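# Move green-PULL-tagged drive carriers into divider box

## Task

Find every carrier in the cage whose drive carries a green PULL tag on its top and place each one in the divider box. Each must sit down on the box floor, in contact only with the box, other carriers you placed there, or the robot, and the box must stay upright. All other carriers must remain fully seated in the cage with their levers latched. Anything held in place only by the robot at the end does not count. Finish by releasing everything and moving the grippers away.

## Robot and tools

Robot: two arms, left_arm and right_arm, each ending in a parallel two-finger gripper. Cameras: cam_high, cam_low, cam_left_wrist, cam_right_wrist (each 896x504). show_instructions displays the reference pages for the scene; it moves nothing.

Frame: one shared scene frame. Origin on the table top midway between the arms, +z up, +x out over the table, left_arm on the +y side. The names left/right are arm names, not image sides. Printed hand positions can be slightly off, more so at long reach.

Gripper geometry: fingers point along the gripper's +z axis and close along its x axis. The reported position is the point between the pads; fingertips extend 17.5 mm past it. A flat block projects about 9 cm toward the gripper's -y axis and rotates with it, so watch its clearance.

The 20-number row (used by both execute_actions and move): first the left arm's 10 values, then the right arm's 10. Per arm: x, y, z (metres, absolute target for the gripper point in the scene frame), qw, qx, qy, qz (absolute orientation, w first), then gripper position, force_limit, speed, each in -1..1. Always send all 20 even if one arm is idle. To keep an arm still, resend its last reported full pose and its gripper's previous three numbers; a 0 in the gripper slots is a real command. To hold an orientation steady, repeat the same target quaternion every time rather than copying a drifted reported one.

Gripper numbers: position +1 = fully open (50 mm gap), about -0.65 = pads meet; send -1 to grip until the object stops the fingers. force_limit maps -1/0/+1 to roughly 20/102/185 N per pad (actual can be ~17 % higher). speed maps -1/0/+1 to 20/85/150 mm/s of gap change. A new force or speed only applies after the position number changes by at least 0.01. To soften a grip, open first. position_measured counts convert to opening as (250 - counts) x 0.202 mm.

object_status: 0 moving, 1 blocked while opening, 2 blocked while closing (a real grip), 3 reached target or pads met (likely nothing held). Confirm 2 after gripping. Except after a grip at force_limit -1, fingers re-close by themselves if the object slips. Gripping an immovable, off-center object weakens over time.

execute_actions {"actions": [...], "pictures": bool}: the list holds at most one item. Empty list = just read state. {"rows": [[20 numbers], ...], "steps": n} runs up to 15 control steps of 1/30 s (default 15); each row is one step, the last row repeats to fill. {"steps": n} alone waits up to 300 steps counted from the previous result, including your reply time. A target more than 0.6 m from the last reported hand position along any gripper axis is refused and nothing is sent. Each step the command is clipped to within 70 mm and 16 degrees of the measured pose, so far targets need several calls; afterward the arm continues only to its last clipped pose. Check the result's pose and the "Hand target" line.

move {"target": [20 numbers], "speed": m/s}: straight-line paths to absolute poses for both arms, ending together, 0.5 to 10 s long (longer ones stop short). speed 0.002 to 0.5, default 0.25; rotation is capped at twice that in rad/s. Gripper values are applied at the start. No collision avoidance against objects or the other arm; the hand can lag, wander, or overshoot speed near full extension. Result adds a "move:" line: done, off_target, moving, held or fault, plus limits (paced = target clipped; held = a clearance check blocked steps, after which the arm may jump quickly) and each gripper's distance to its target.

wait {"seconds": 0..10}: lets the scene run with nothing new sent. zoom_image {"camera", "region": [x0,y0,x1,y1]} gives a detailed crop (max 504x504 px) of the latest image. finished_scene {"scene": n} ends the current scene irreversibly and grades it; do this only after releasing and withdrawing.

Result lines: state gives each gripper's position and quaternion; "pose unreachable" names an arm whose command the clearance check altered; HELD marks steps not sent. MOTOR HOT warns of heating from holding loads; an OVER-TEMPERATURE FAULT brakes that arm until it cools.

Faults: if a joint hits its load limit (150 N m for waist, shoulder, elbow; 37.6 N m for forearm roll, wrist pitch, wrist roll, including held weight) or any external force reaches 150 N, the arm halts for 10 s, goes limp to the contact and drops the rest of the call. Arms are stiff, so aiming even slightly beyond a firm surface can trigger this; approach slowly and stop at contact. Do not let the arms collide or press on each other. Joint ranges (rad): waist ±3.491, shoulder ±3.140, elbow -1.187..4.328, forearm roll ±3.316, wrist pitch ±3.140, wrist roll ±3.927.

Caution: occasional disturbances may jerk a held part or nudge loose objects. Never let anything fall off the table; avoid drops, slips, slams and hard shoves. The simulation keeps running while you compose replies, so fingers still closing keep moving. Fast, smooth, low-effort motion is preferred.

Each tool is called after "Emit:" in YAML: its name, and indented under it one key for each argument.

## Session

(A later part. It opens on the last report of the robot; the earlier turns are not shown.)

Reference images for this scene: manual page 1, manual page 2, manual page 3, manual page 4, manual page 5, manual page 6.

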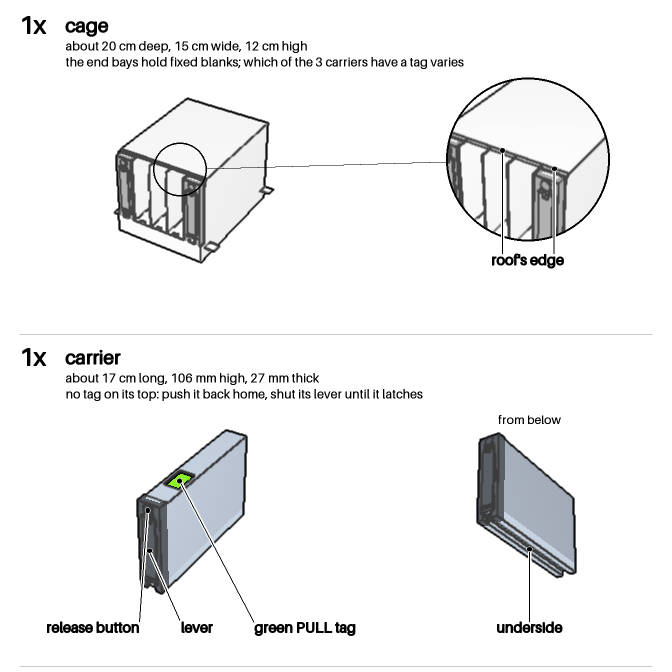

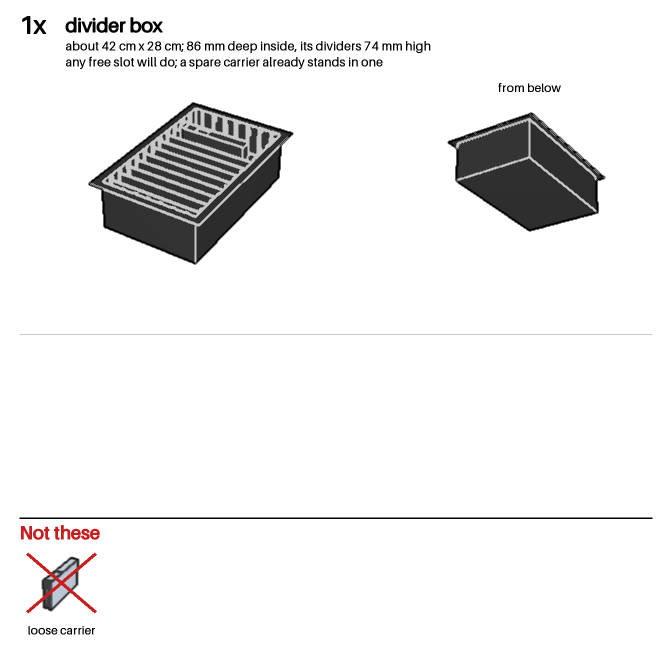

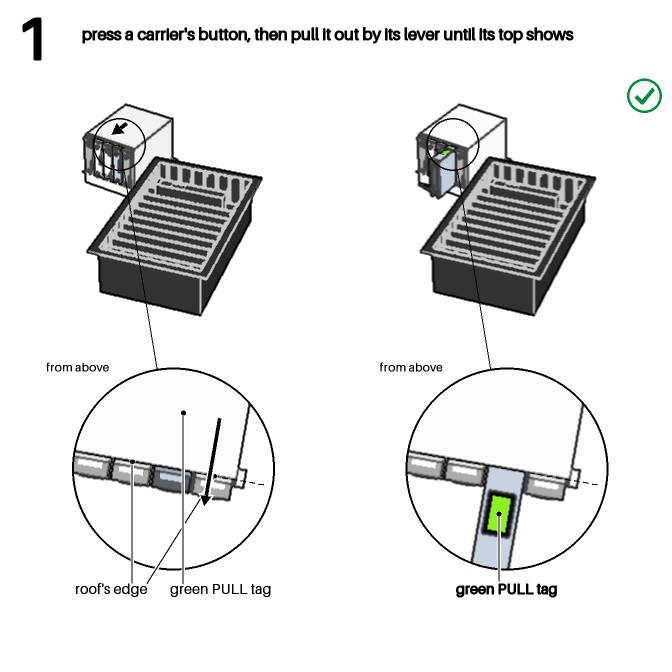

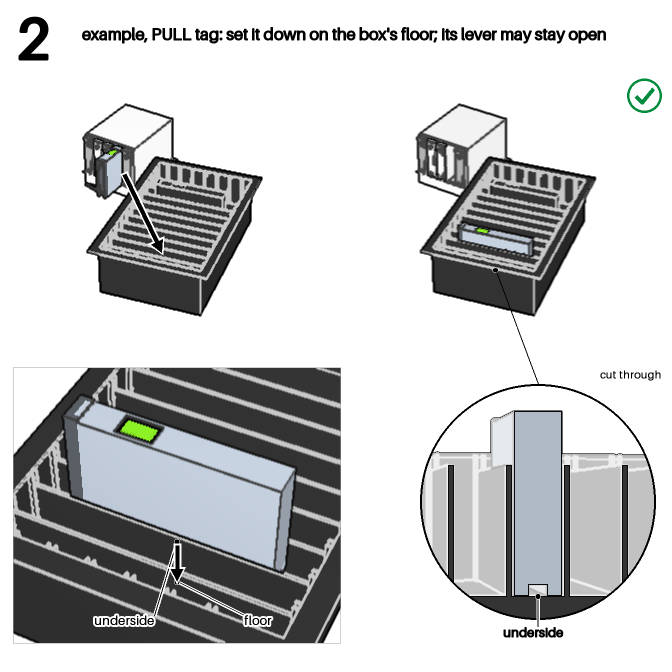

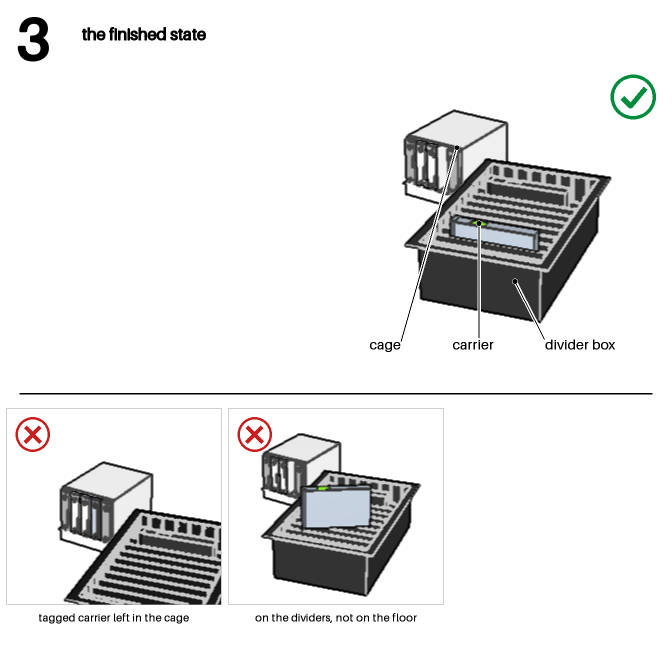

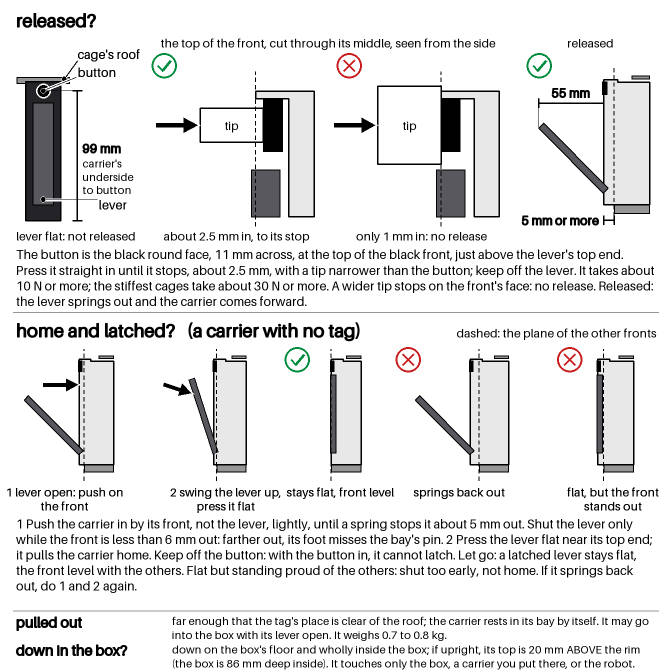

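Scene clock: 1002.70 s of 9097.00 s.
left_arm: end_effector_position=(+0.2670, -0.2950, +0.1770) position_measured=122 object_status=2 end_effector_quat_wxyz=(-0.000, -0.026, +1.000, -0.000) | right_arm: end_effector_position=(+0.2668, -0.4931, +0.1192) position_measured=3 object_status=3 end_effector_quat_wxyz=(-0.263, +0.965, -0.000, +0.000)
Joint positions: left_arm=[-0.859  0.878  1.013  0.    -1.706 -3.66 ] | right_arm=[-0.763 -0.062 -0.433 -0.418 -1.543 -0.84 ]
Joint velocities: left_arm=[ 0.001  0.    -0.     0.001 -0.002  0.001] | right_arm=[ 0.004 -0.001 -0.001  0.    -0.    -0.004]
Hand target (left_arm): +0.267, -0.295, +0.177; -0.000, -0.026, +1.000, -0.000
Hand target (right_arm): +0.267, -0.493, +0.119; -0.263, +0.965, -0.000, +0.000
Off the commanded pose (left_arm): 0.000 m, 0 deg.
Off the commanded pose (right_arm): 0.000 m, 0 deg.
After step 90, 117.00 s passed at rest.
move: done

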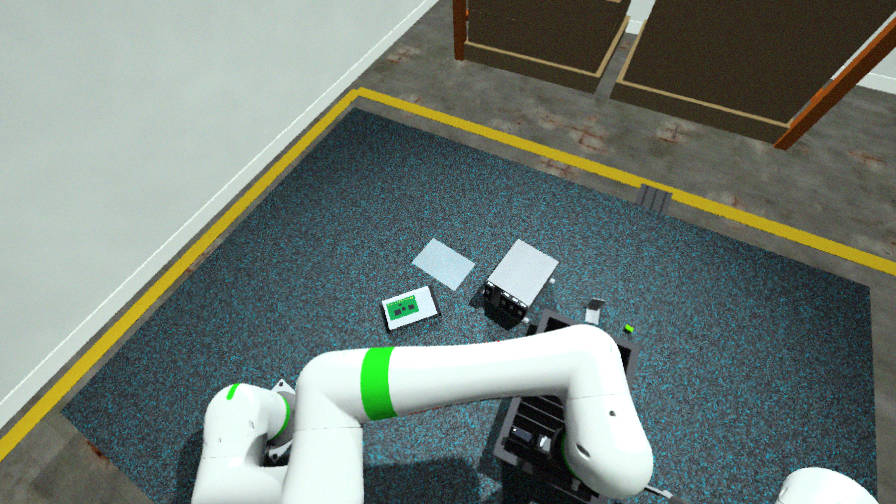

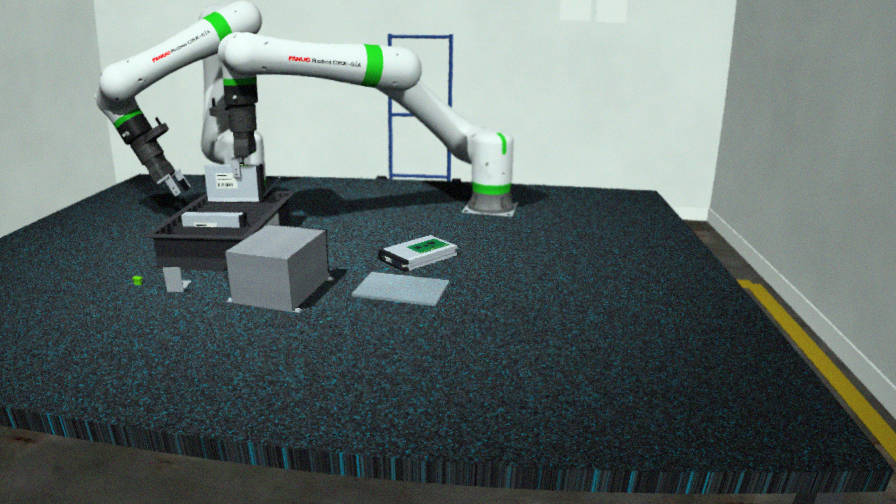

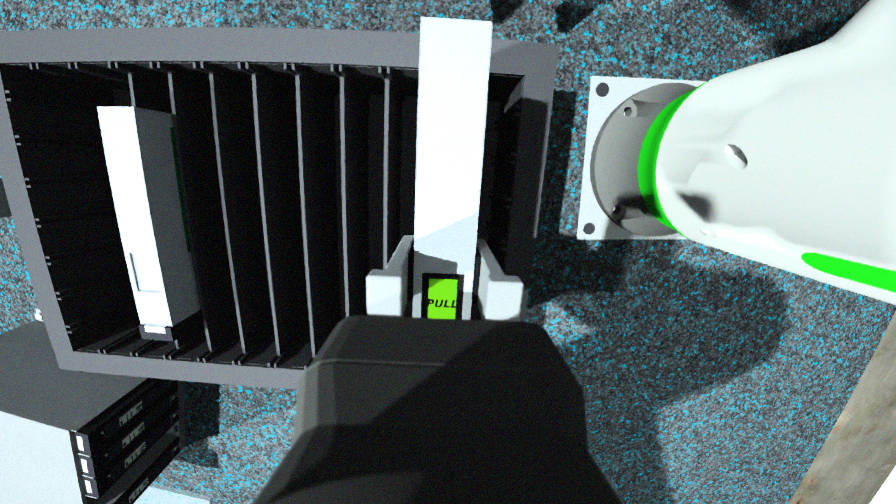

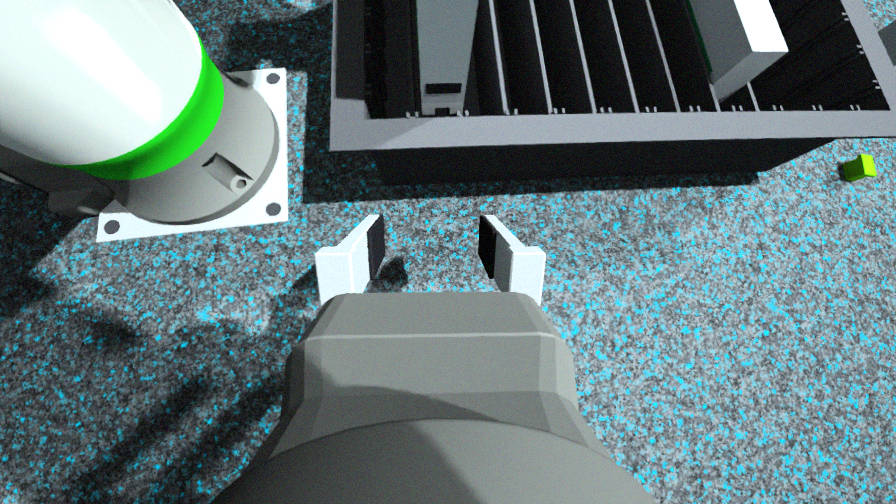

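Emit:
execute_actions:
  actions: []

Scene clock: 1051.30 s of 9097.00 s.
left_arm: end_effector_position=(+0.2670, -0.2950, +0.1770) position_measured=122 object_status=2 end_effector_quat_wxyz=(-0.000, -0.026, +1.000, -0.000) | right_arm: end_effector_position=(+0.2668, -0.4930, +0.1192) position_measured=3 object_status=3 end_effector_quat_wxyz=(-0.263, +0.965, -0.000, +0.000)
Joint positions: left_arm=[-0.859  0.878  1.013  0.    -1.706 -3.66 ] | right_arm=[-0.763 -0.062 -0.433 -0.418 -1.543 -0.84 ]
Joint velocities: left_arm=[ 0.001  0.    -0.     0.     0.001 -0.001] | right_arm=[-0.001  0.     0.     0.     0.    -0.   ]
Hand target (left_arm): +0.267, -0.295, +0.177; -0.000, -0.026, +1.000, -0.000
Hand target (right_arm): +0.267, -0.493, +0.119; -0.263, +0.965, -0.000, +0.000
Off the commanded pose (left_arm): 0.000 m, 0 deg.
Off the commanded pose (right_arm): 0.000 m, 0 deg.
Steps of this call (steps 1 to 90: nothing new was sent; then 45.60 s passed at rest). Readings (end_effector_position | what the end effector reports):
1: left_arm (+0.2670, -0.2950, +0.1770) | right_arm (+0.2668, -0.4931, +0.1192) | left_arm position_measured=122 object_status=2 | right_arm position_measured=3 object_status=3
2: left_arm (+0.2670, -0.2950, +0.1770) | right_arm (+0.2668, -0.4931, +0.1192) | left_arm position_measured=122 object_status=2 | right_arm position_measured=3 object_status=3
4: left_arm (+0.2670, -0.2950, +0.1770) | right_arm (+0.2668, -0.4931, +0.1192) | left_arm position_measured=122 object_status=2 | right_arm position_measured=3 object_status=3
8: left_arm (+0.2670, -0.2950, +0.1770) | right_arm (+0.2668, -0.4931, +0.1192) | left_arm position_measured=122 object_status=2 | right_arm position_measured=3 object_status=3
90: the state above

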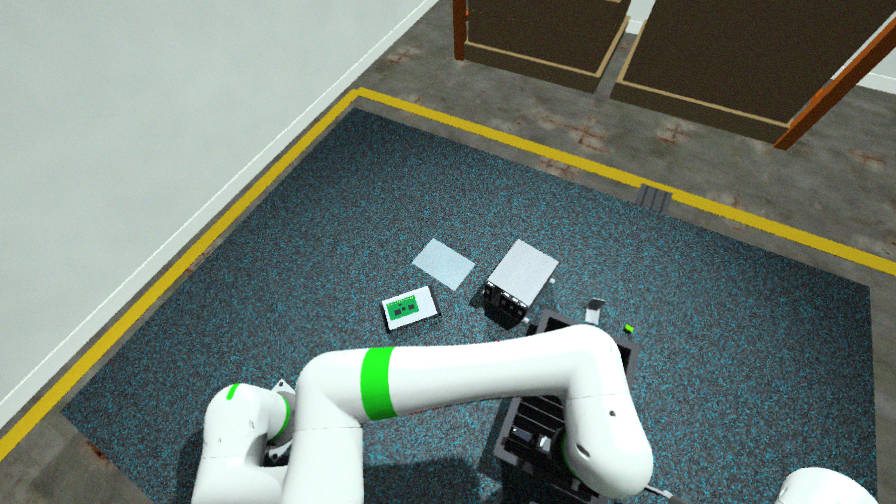

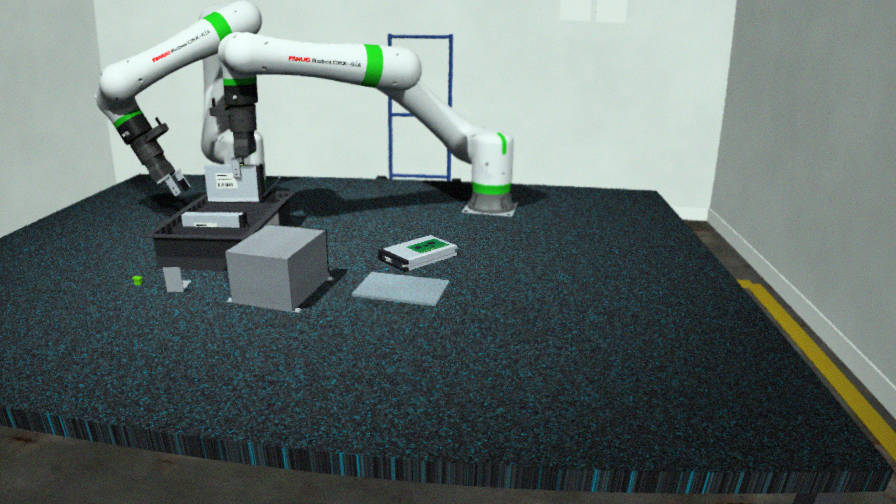

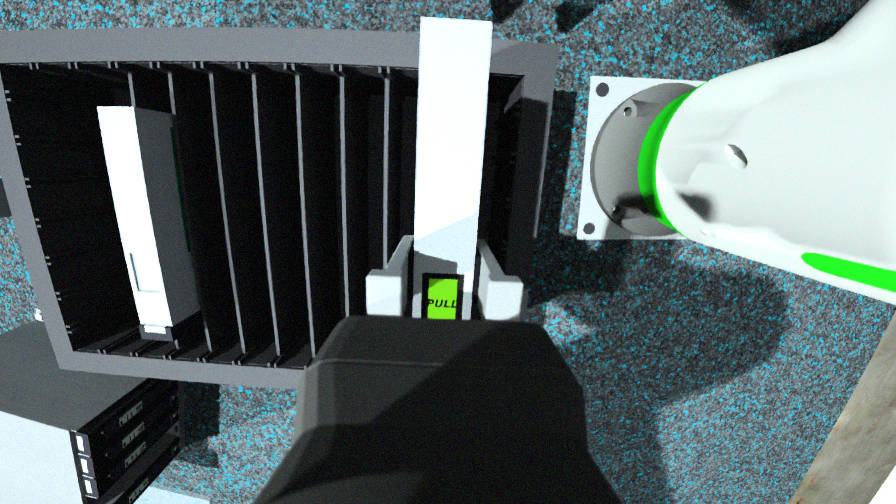

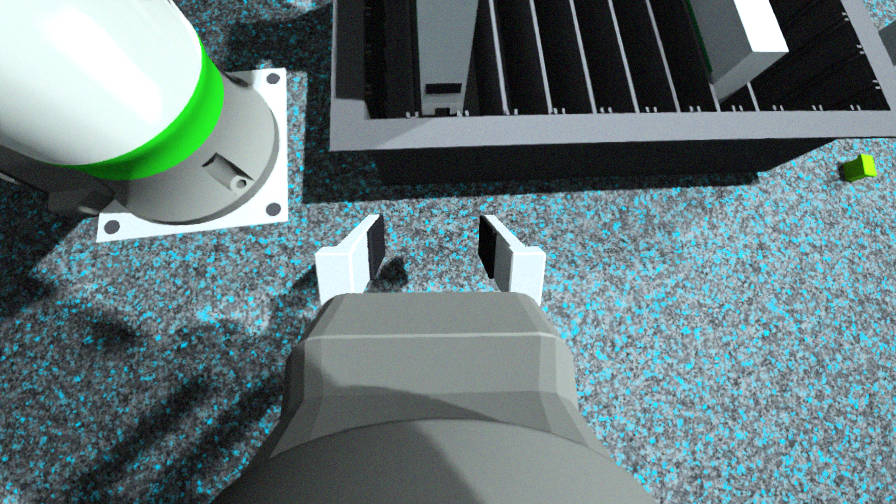

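Emit:
move:
  target: [0.2635,-0.2950,0.177,0,0.02618,-0.99966,0,-1,0.25,1.0,0.267,-0.493,0.119,0.263,-0.9648,0,0,1.0,0,0.5]
  speed: 0.02

Emit:
zoom_image:
  camera: "cam_right_wrist"
  region: [350,0,550,140]

Scene clock: 1054.13 s of 9097.00 s.
left_arm: end_effector_position=(+0.2635, -0.2950, +0.1770) position_measured=122 object_status=2 end_effector_quat_wxyz=(-0.000, -0.026, +1.000, +0.000) | right_arm: end_effector_position=(+0.2670, -0.4930, +0.1190) position_measured=3 object_status=3 end_effector_quat_wxyz=(-0.263, +0.965, +0.000, +0.000)
Joint positions: left_arm=[-0.863  0.872  1.003 -0.    -1.702 -3.656] | right_arm=[-0.762 -0.062 -0.433 -0.418 -1.542 -0.84 ]
Joint velocities: left_arm=[ 0.001 -0.001 -0.002 -0.    -0.     0.001] | right_arm=[-0.002  0.     0.    -0.    -0.    -0.   ]
Hand target (left_arm): +0.264, -0.295, +0.177; -0.000, -0.026, +1.000, +0.000
Hand target (right_arm): +0.267, -0.493, +0.119; -0.263, +0.965, -0.000, -0.000
Off the commanded pose (left_arm): 0.000 m, 0 deg.
Off the commanded pose (right_arm): 0.000 m, 0 deg.
move: done

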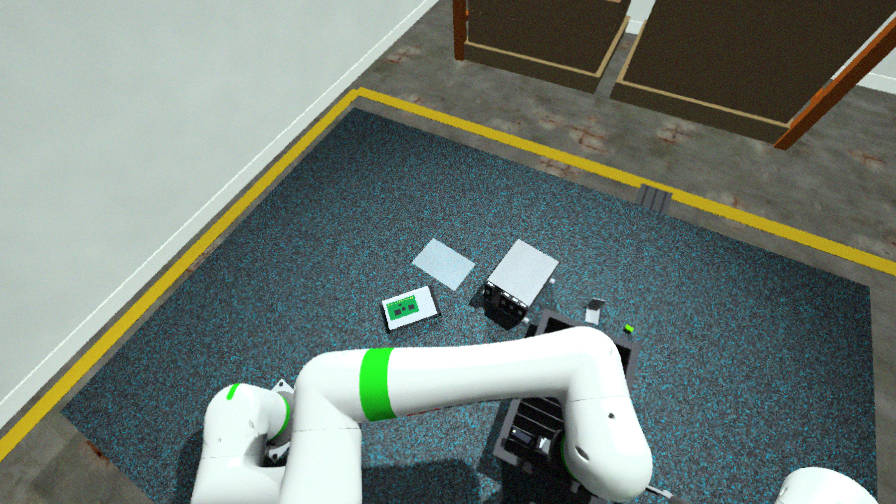

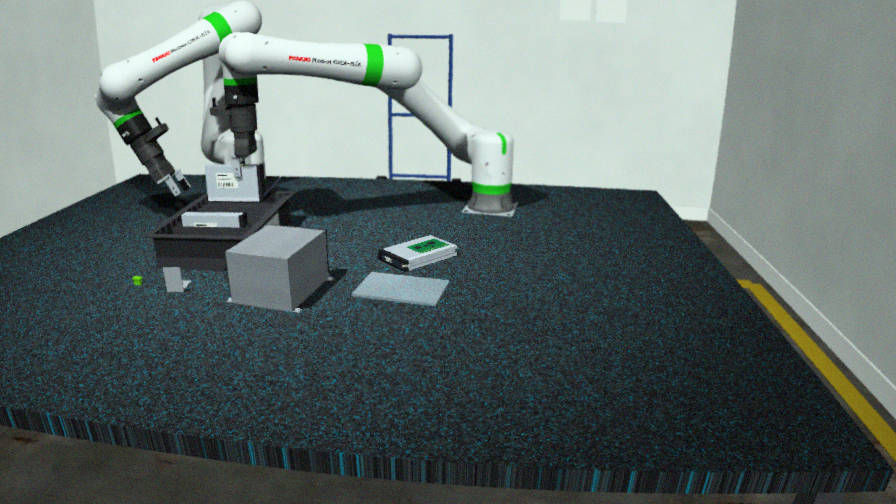

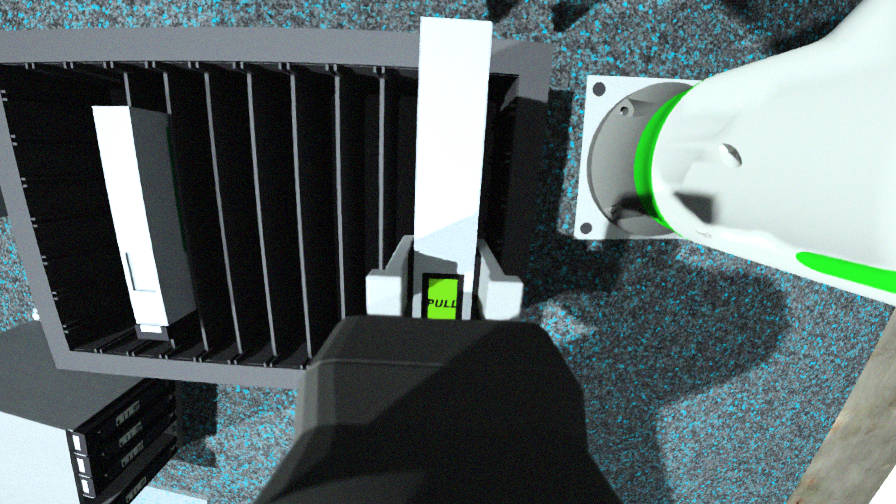

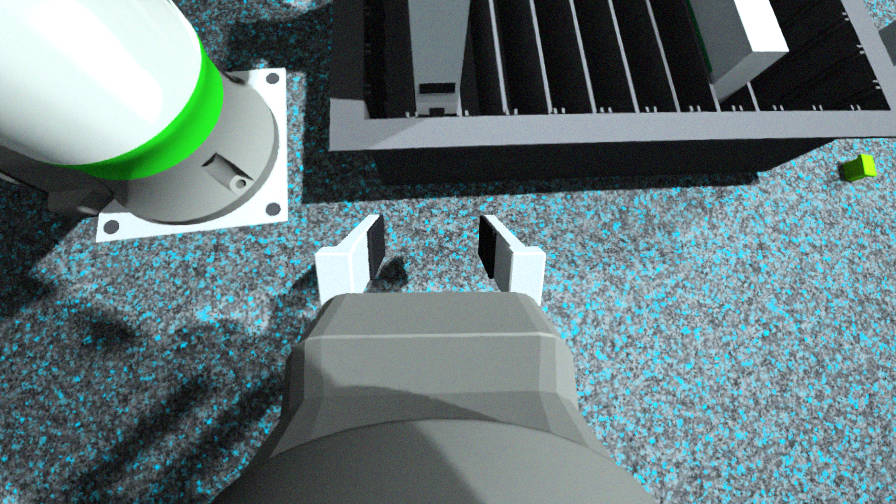

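Region (350, 0, 550, 140) of cam_right_wrist's 896x504 image, scaled by 2.520, with more detail than that image has; it fills the top 353 rows of this view, and the rest is white.

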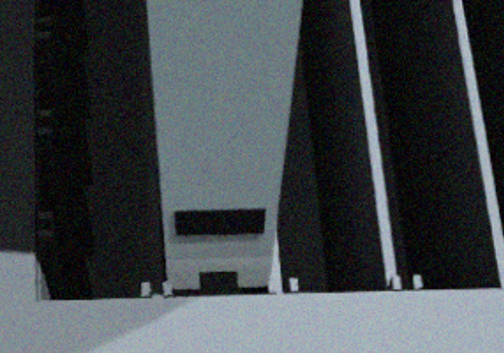

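Emit:
move:
  target: [0.2635,-0.2950,0.1715,0,0.02618,-0.99966,0,-1,0.25,1.0,0.267,-0.493,0.119,0.263,-0.9648,0,0,1.0,0,0.5]
  speed: 0.005

Emit:
zoom_image:
  camera: "cam_right_wrist"
  region: [350,0,550,140]

Scene clock: 1058.73 s of 9097.00 s.
left_arm: end_effector_position=(+0.2635, -0.2950, +0.1715) position_measured=122 object_status=2 end_effector_quat_wxyz=(+0.000, -0.026, +1.000, +0.000) | right_arm: end_effector_position=(+0.2670, -0.4930, +0.1190) position_measured=3 object_status=3 end_effector_quat_wxyz=(-0.263, +0.965, -0.000, -0.000)
Joint positions: left_arm=[-0.863  0.869  0.985 -0.    -1.687 -3.656] | right_arm=[-0.762 -0.062 -0.433 -0.418 -1.542 -0.84 ]
Joint velocities: left_arm=[-0.001 -0.    -0.001  0.001  0.     0.   ] | right_arm=[ 0.002 -0.     0.    -0.     0.    -0.001]
Hand target (left_arm): +0.264, -0.295, +0.172; -0.000, -0.026, +1.000, +0.000
Hand target (right_arm): +0.267, -0.493, +0.119; -0.263, +0.965, +0.000, +0.000
Off the commanded pose (left_arm): 0.000 m, 0 deg.
Off the commanded pose (right_arm): 0.000 m, 0 deg.
After step 90, 0.27 s passed at rest.
move: done

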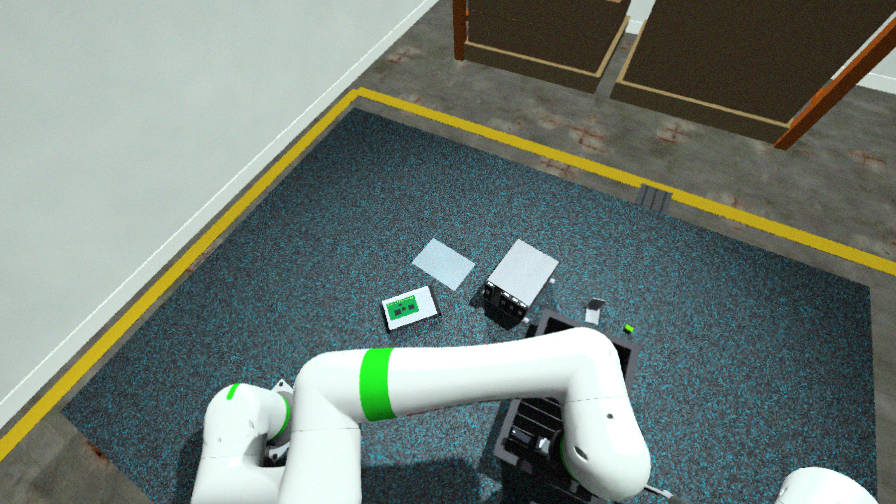

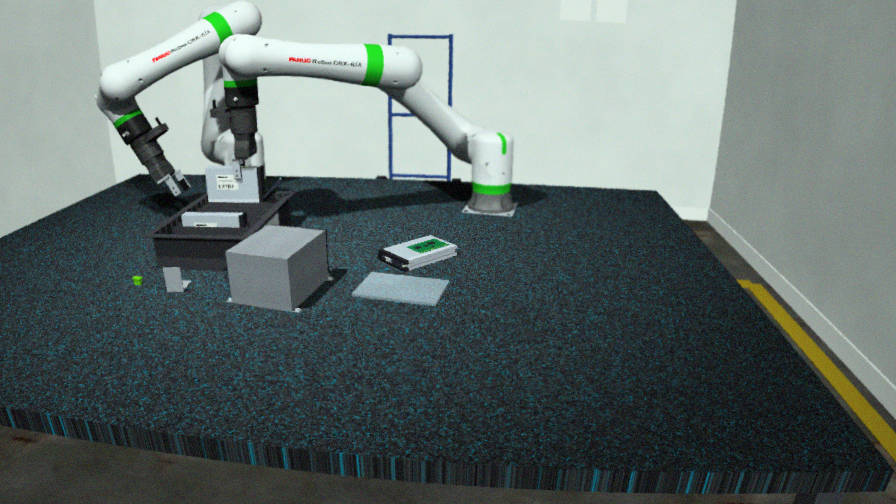

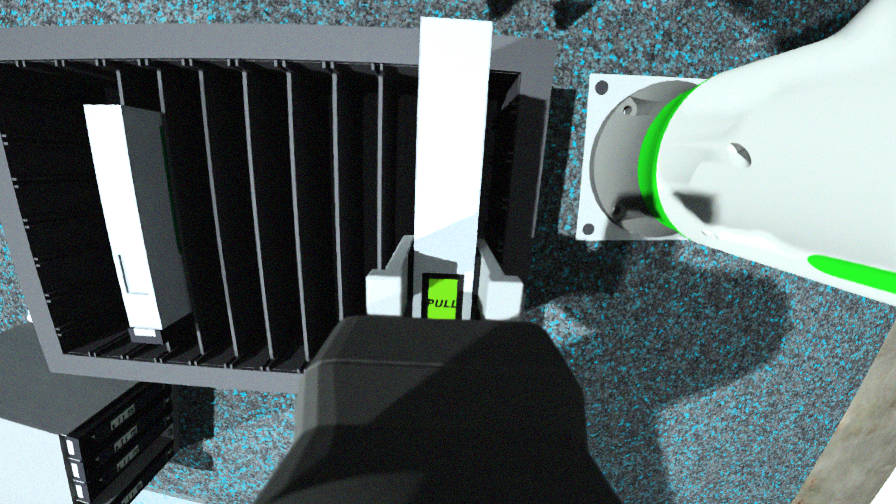

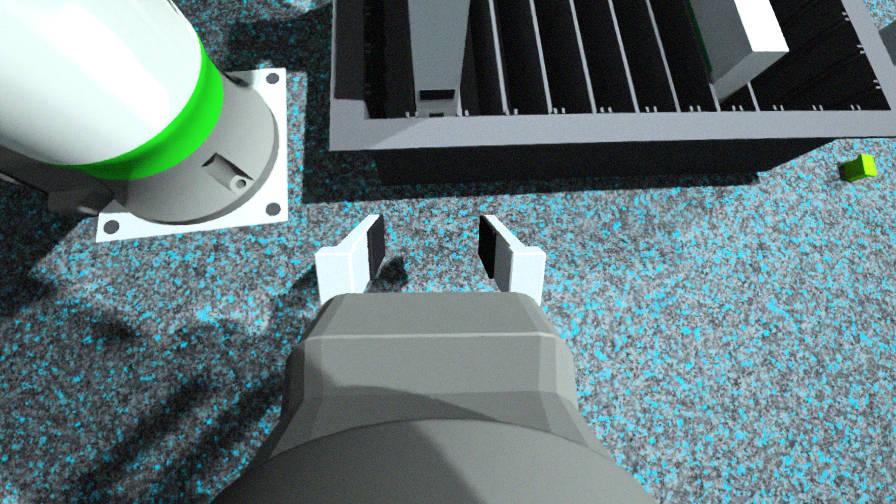

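Region (350, 0, 550, 140) of cam_right_wrist's 896x504 image, scaled by 2.520, with more detail than that image has; it fills the top 353 rows of this view, and the rest is white.

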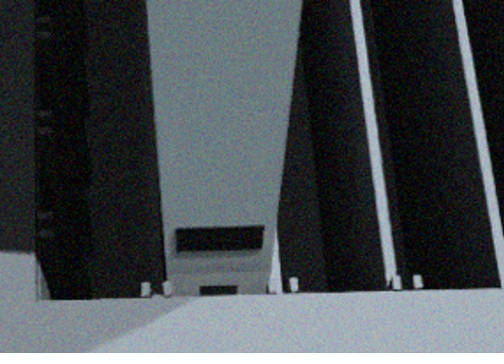

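Emit:
move:
  target: [0.2635,-0.2950,0.1685,0,0.02618,-0.99966,0,-1,0.25,1.0,0.267,-0.493,0.119,0.263,-0.9648,0,0,1.0,0,0.5]
  speed: 0.004

Emit:
zoom_image:
  camera: "cam_right_wrist"
  region: [350,0,550,140]

Scene clock: 1062.63 s of 9097.00 s.
left_arm: end_effector_position=(+0.2635, -0.2950, +0.1685) position_measured=122 object_status=2 end_effector_quat_wxyz=(+0.000, -0.026, +1.000, +0.000) | right_arm: end_effector_position=(+0.2670, -0.4930, +0.1190) position_measured=3 object_status=3 end_effector_quat_wxyz=(-0.263, +0.965, -0.000, -0.000)
Joint positions: left_arm=[-0.863  0.867  0.975 -0.    -1.679 -3.656] | right_arm=[-0.762 -0.062 -0.433 -0.418 -1.542 -0.84 ]
Joint velocities: left_arm=[-0.002 -0.    -0.002  0.    -0.     0.   ] | right_arm=[ 0. -0. -0.  0.  0.  0.]
Hand target (left_arm): +0.264, -0.295, +0.169; -0.000, -0.026, +1.000, +0.000
Hand target (right_arm): +0.267, -0.493, +0.119; -0.263, +0.965, +0.000, -0.000
Off the commanded pose (left_arm): 0.000 m, 0 deg.
Off the commanded pose (right_arm): 0.000 m, 0 deg.
move: done

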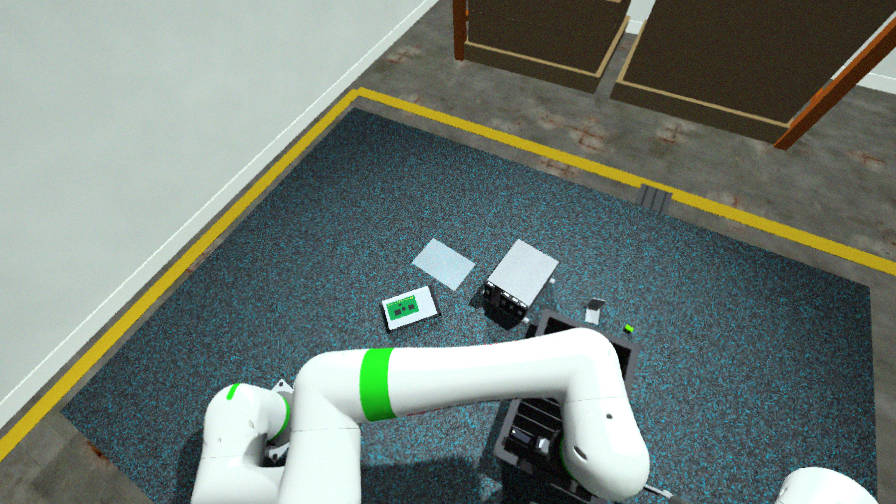

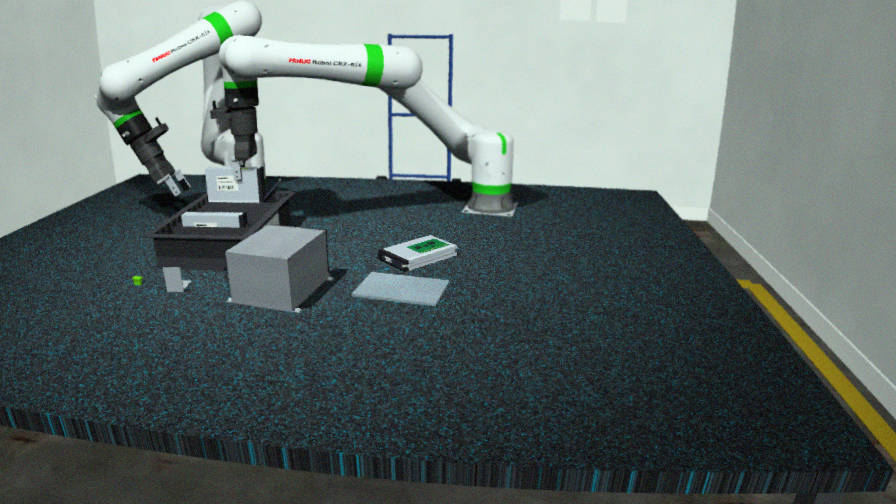

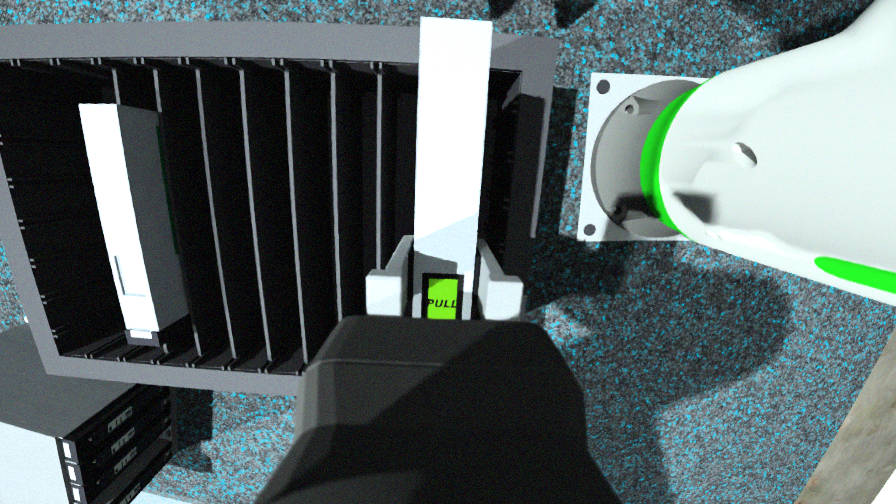

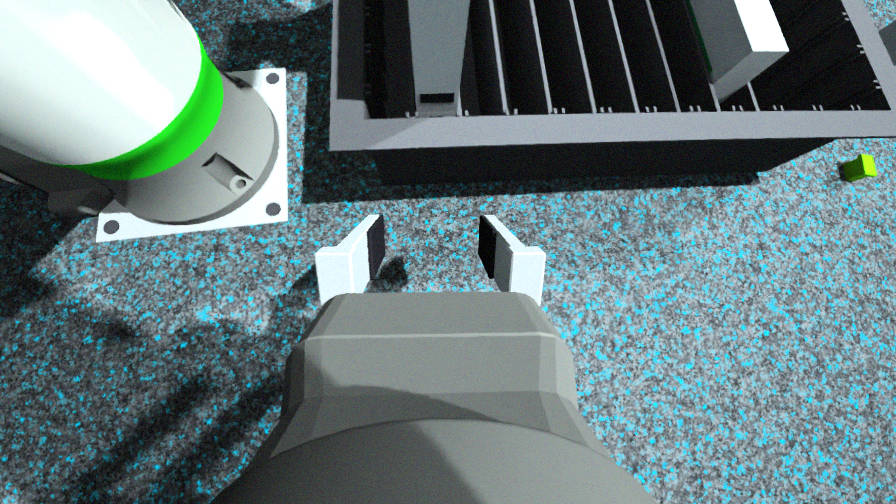

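Region (350, 0, 550, 140) of cam_right_wrist's 896x504 image, scaled by 2.520, with more detail than that image has; it fills the top 353 rows of this view, and the rest is white.

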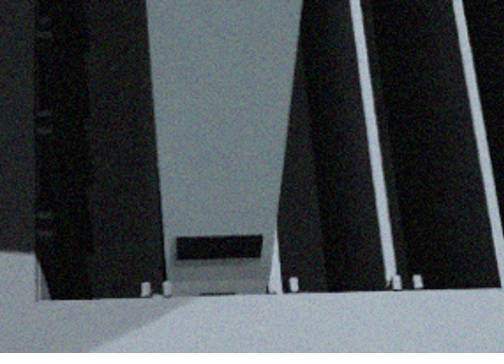

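Emit:
move:
  target: [0.2635,-0.2950,0.1645,0,0.02618,-0.99966,0,-1,0.25,1.0,0.267,-0.493,0.119,0.263,-0.9648,0,0,1.0,0,0.5]
  speed: 0.004

Emit:
zoom_image:
  camera: "cam_right_wrist"
  region: [350,0,550,140]

Emit:
zoom_image:
  camera: "cam_low"
  region: [140,140,340,260]

Scene clock: 1067.30 s of 9097.00 s.
left_arm: end_effector_position=(+0.2635, -0.2950, +0.1645) position_measured=122 object_status=2 end_effector_quat_wxyz=(-0.000, -0.026, +1.000, +0.000) | right_arm: end_effector_position=(+0.2670, -0.4930, +0.1190) position_measured=3 object_status=3 end_effector_quat_wxyz=(-0.263, +0.965, -0.000, -0.000)
Joint positions: left_arm=[-0.863  0.865  0.963  0.    -1.668 -3.656] | right_arm=[-0.762 -0.062 -0.433 -0.418 -1.542 -0.84 ]
Joint velocities: left_arm=[-0.001 -0.    -0.001  0.001  0.001  0.001] | right_arm=[ 0.001  0.    -0.    -0.     0.    -0.001]
Hand target (left_arm): +0.264, -0.295, +0.165; -0.000, -0.026, +1.000, +0.000
Hand target (right_arm): +0.267, -0.493, +0.119; -0.263, +0.965, -0.000, -0.000
Off the commanded pose (left_arm): 0.000 m, 0 deg.
Off the commanded pose (right_arm): 0.000 m, 0 deg.
After step 90, 0.43 s passed at rest.
move: done

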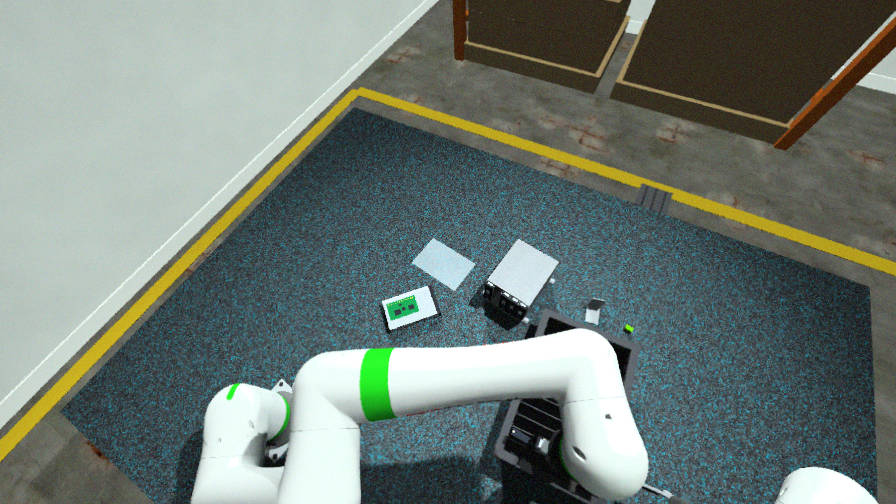

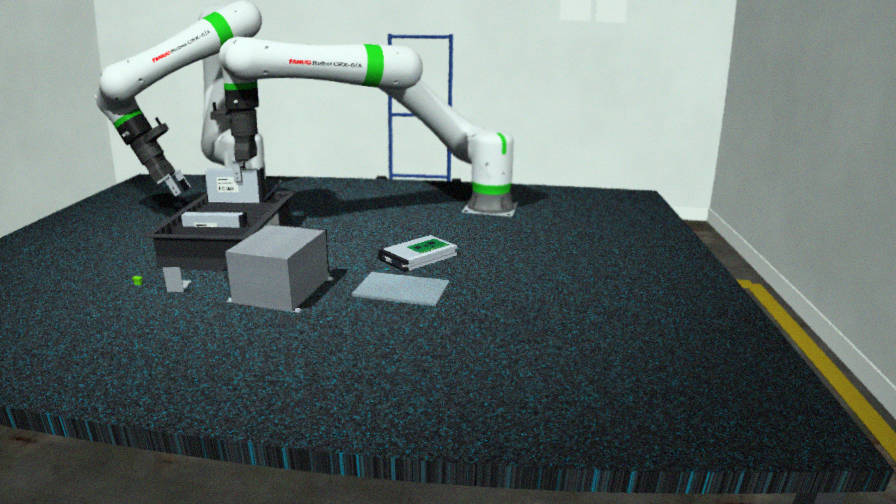

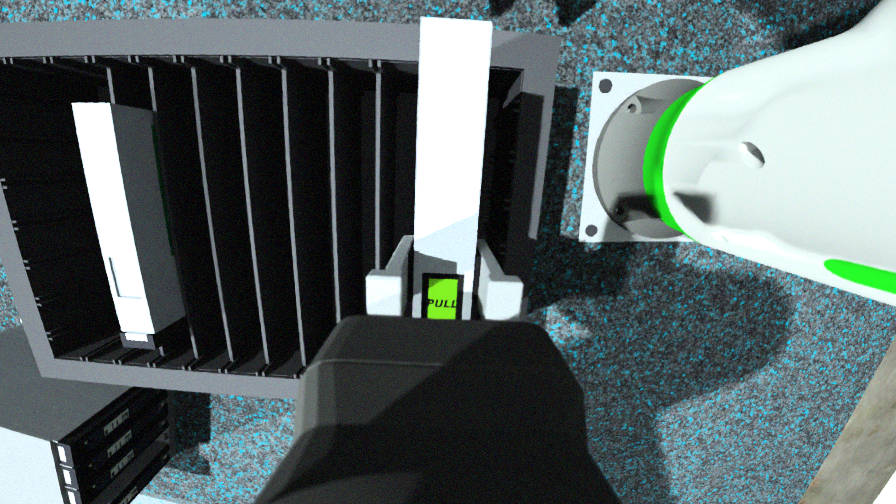

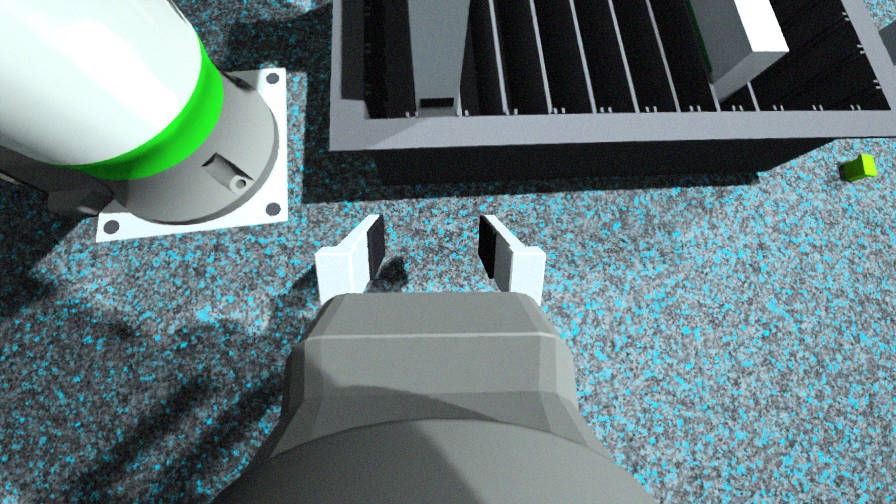

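Region (350, 0, 550, 140) of cam_right_wrist's 896x504 image, scaled by 2.520, with more detail than that image has; it fills the top 353 rows of this view, and the rest is white.

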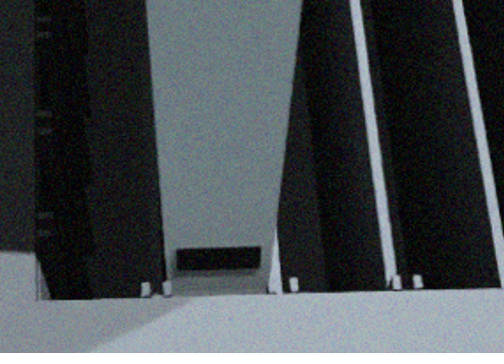

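Region (140, 140, 340, 260) of cam_low's 896x504 image, scaled by 2.520, with more detail than that image has; it fills the top 302 rows of this view, and the rest is white.

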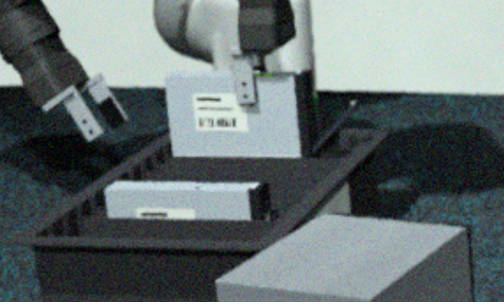

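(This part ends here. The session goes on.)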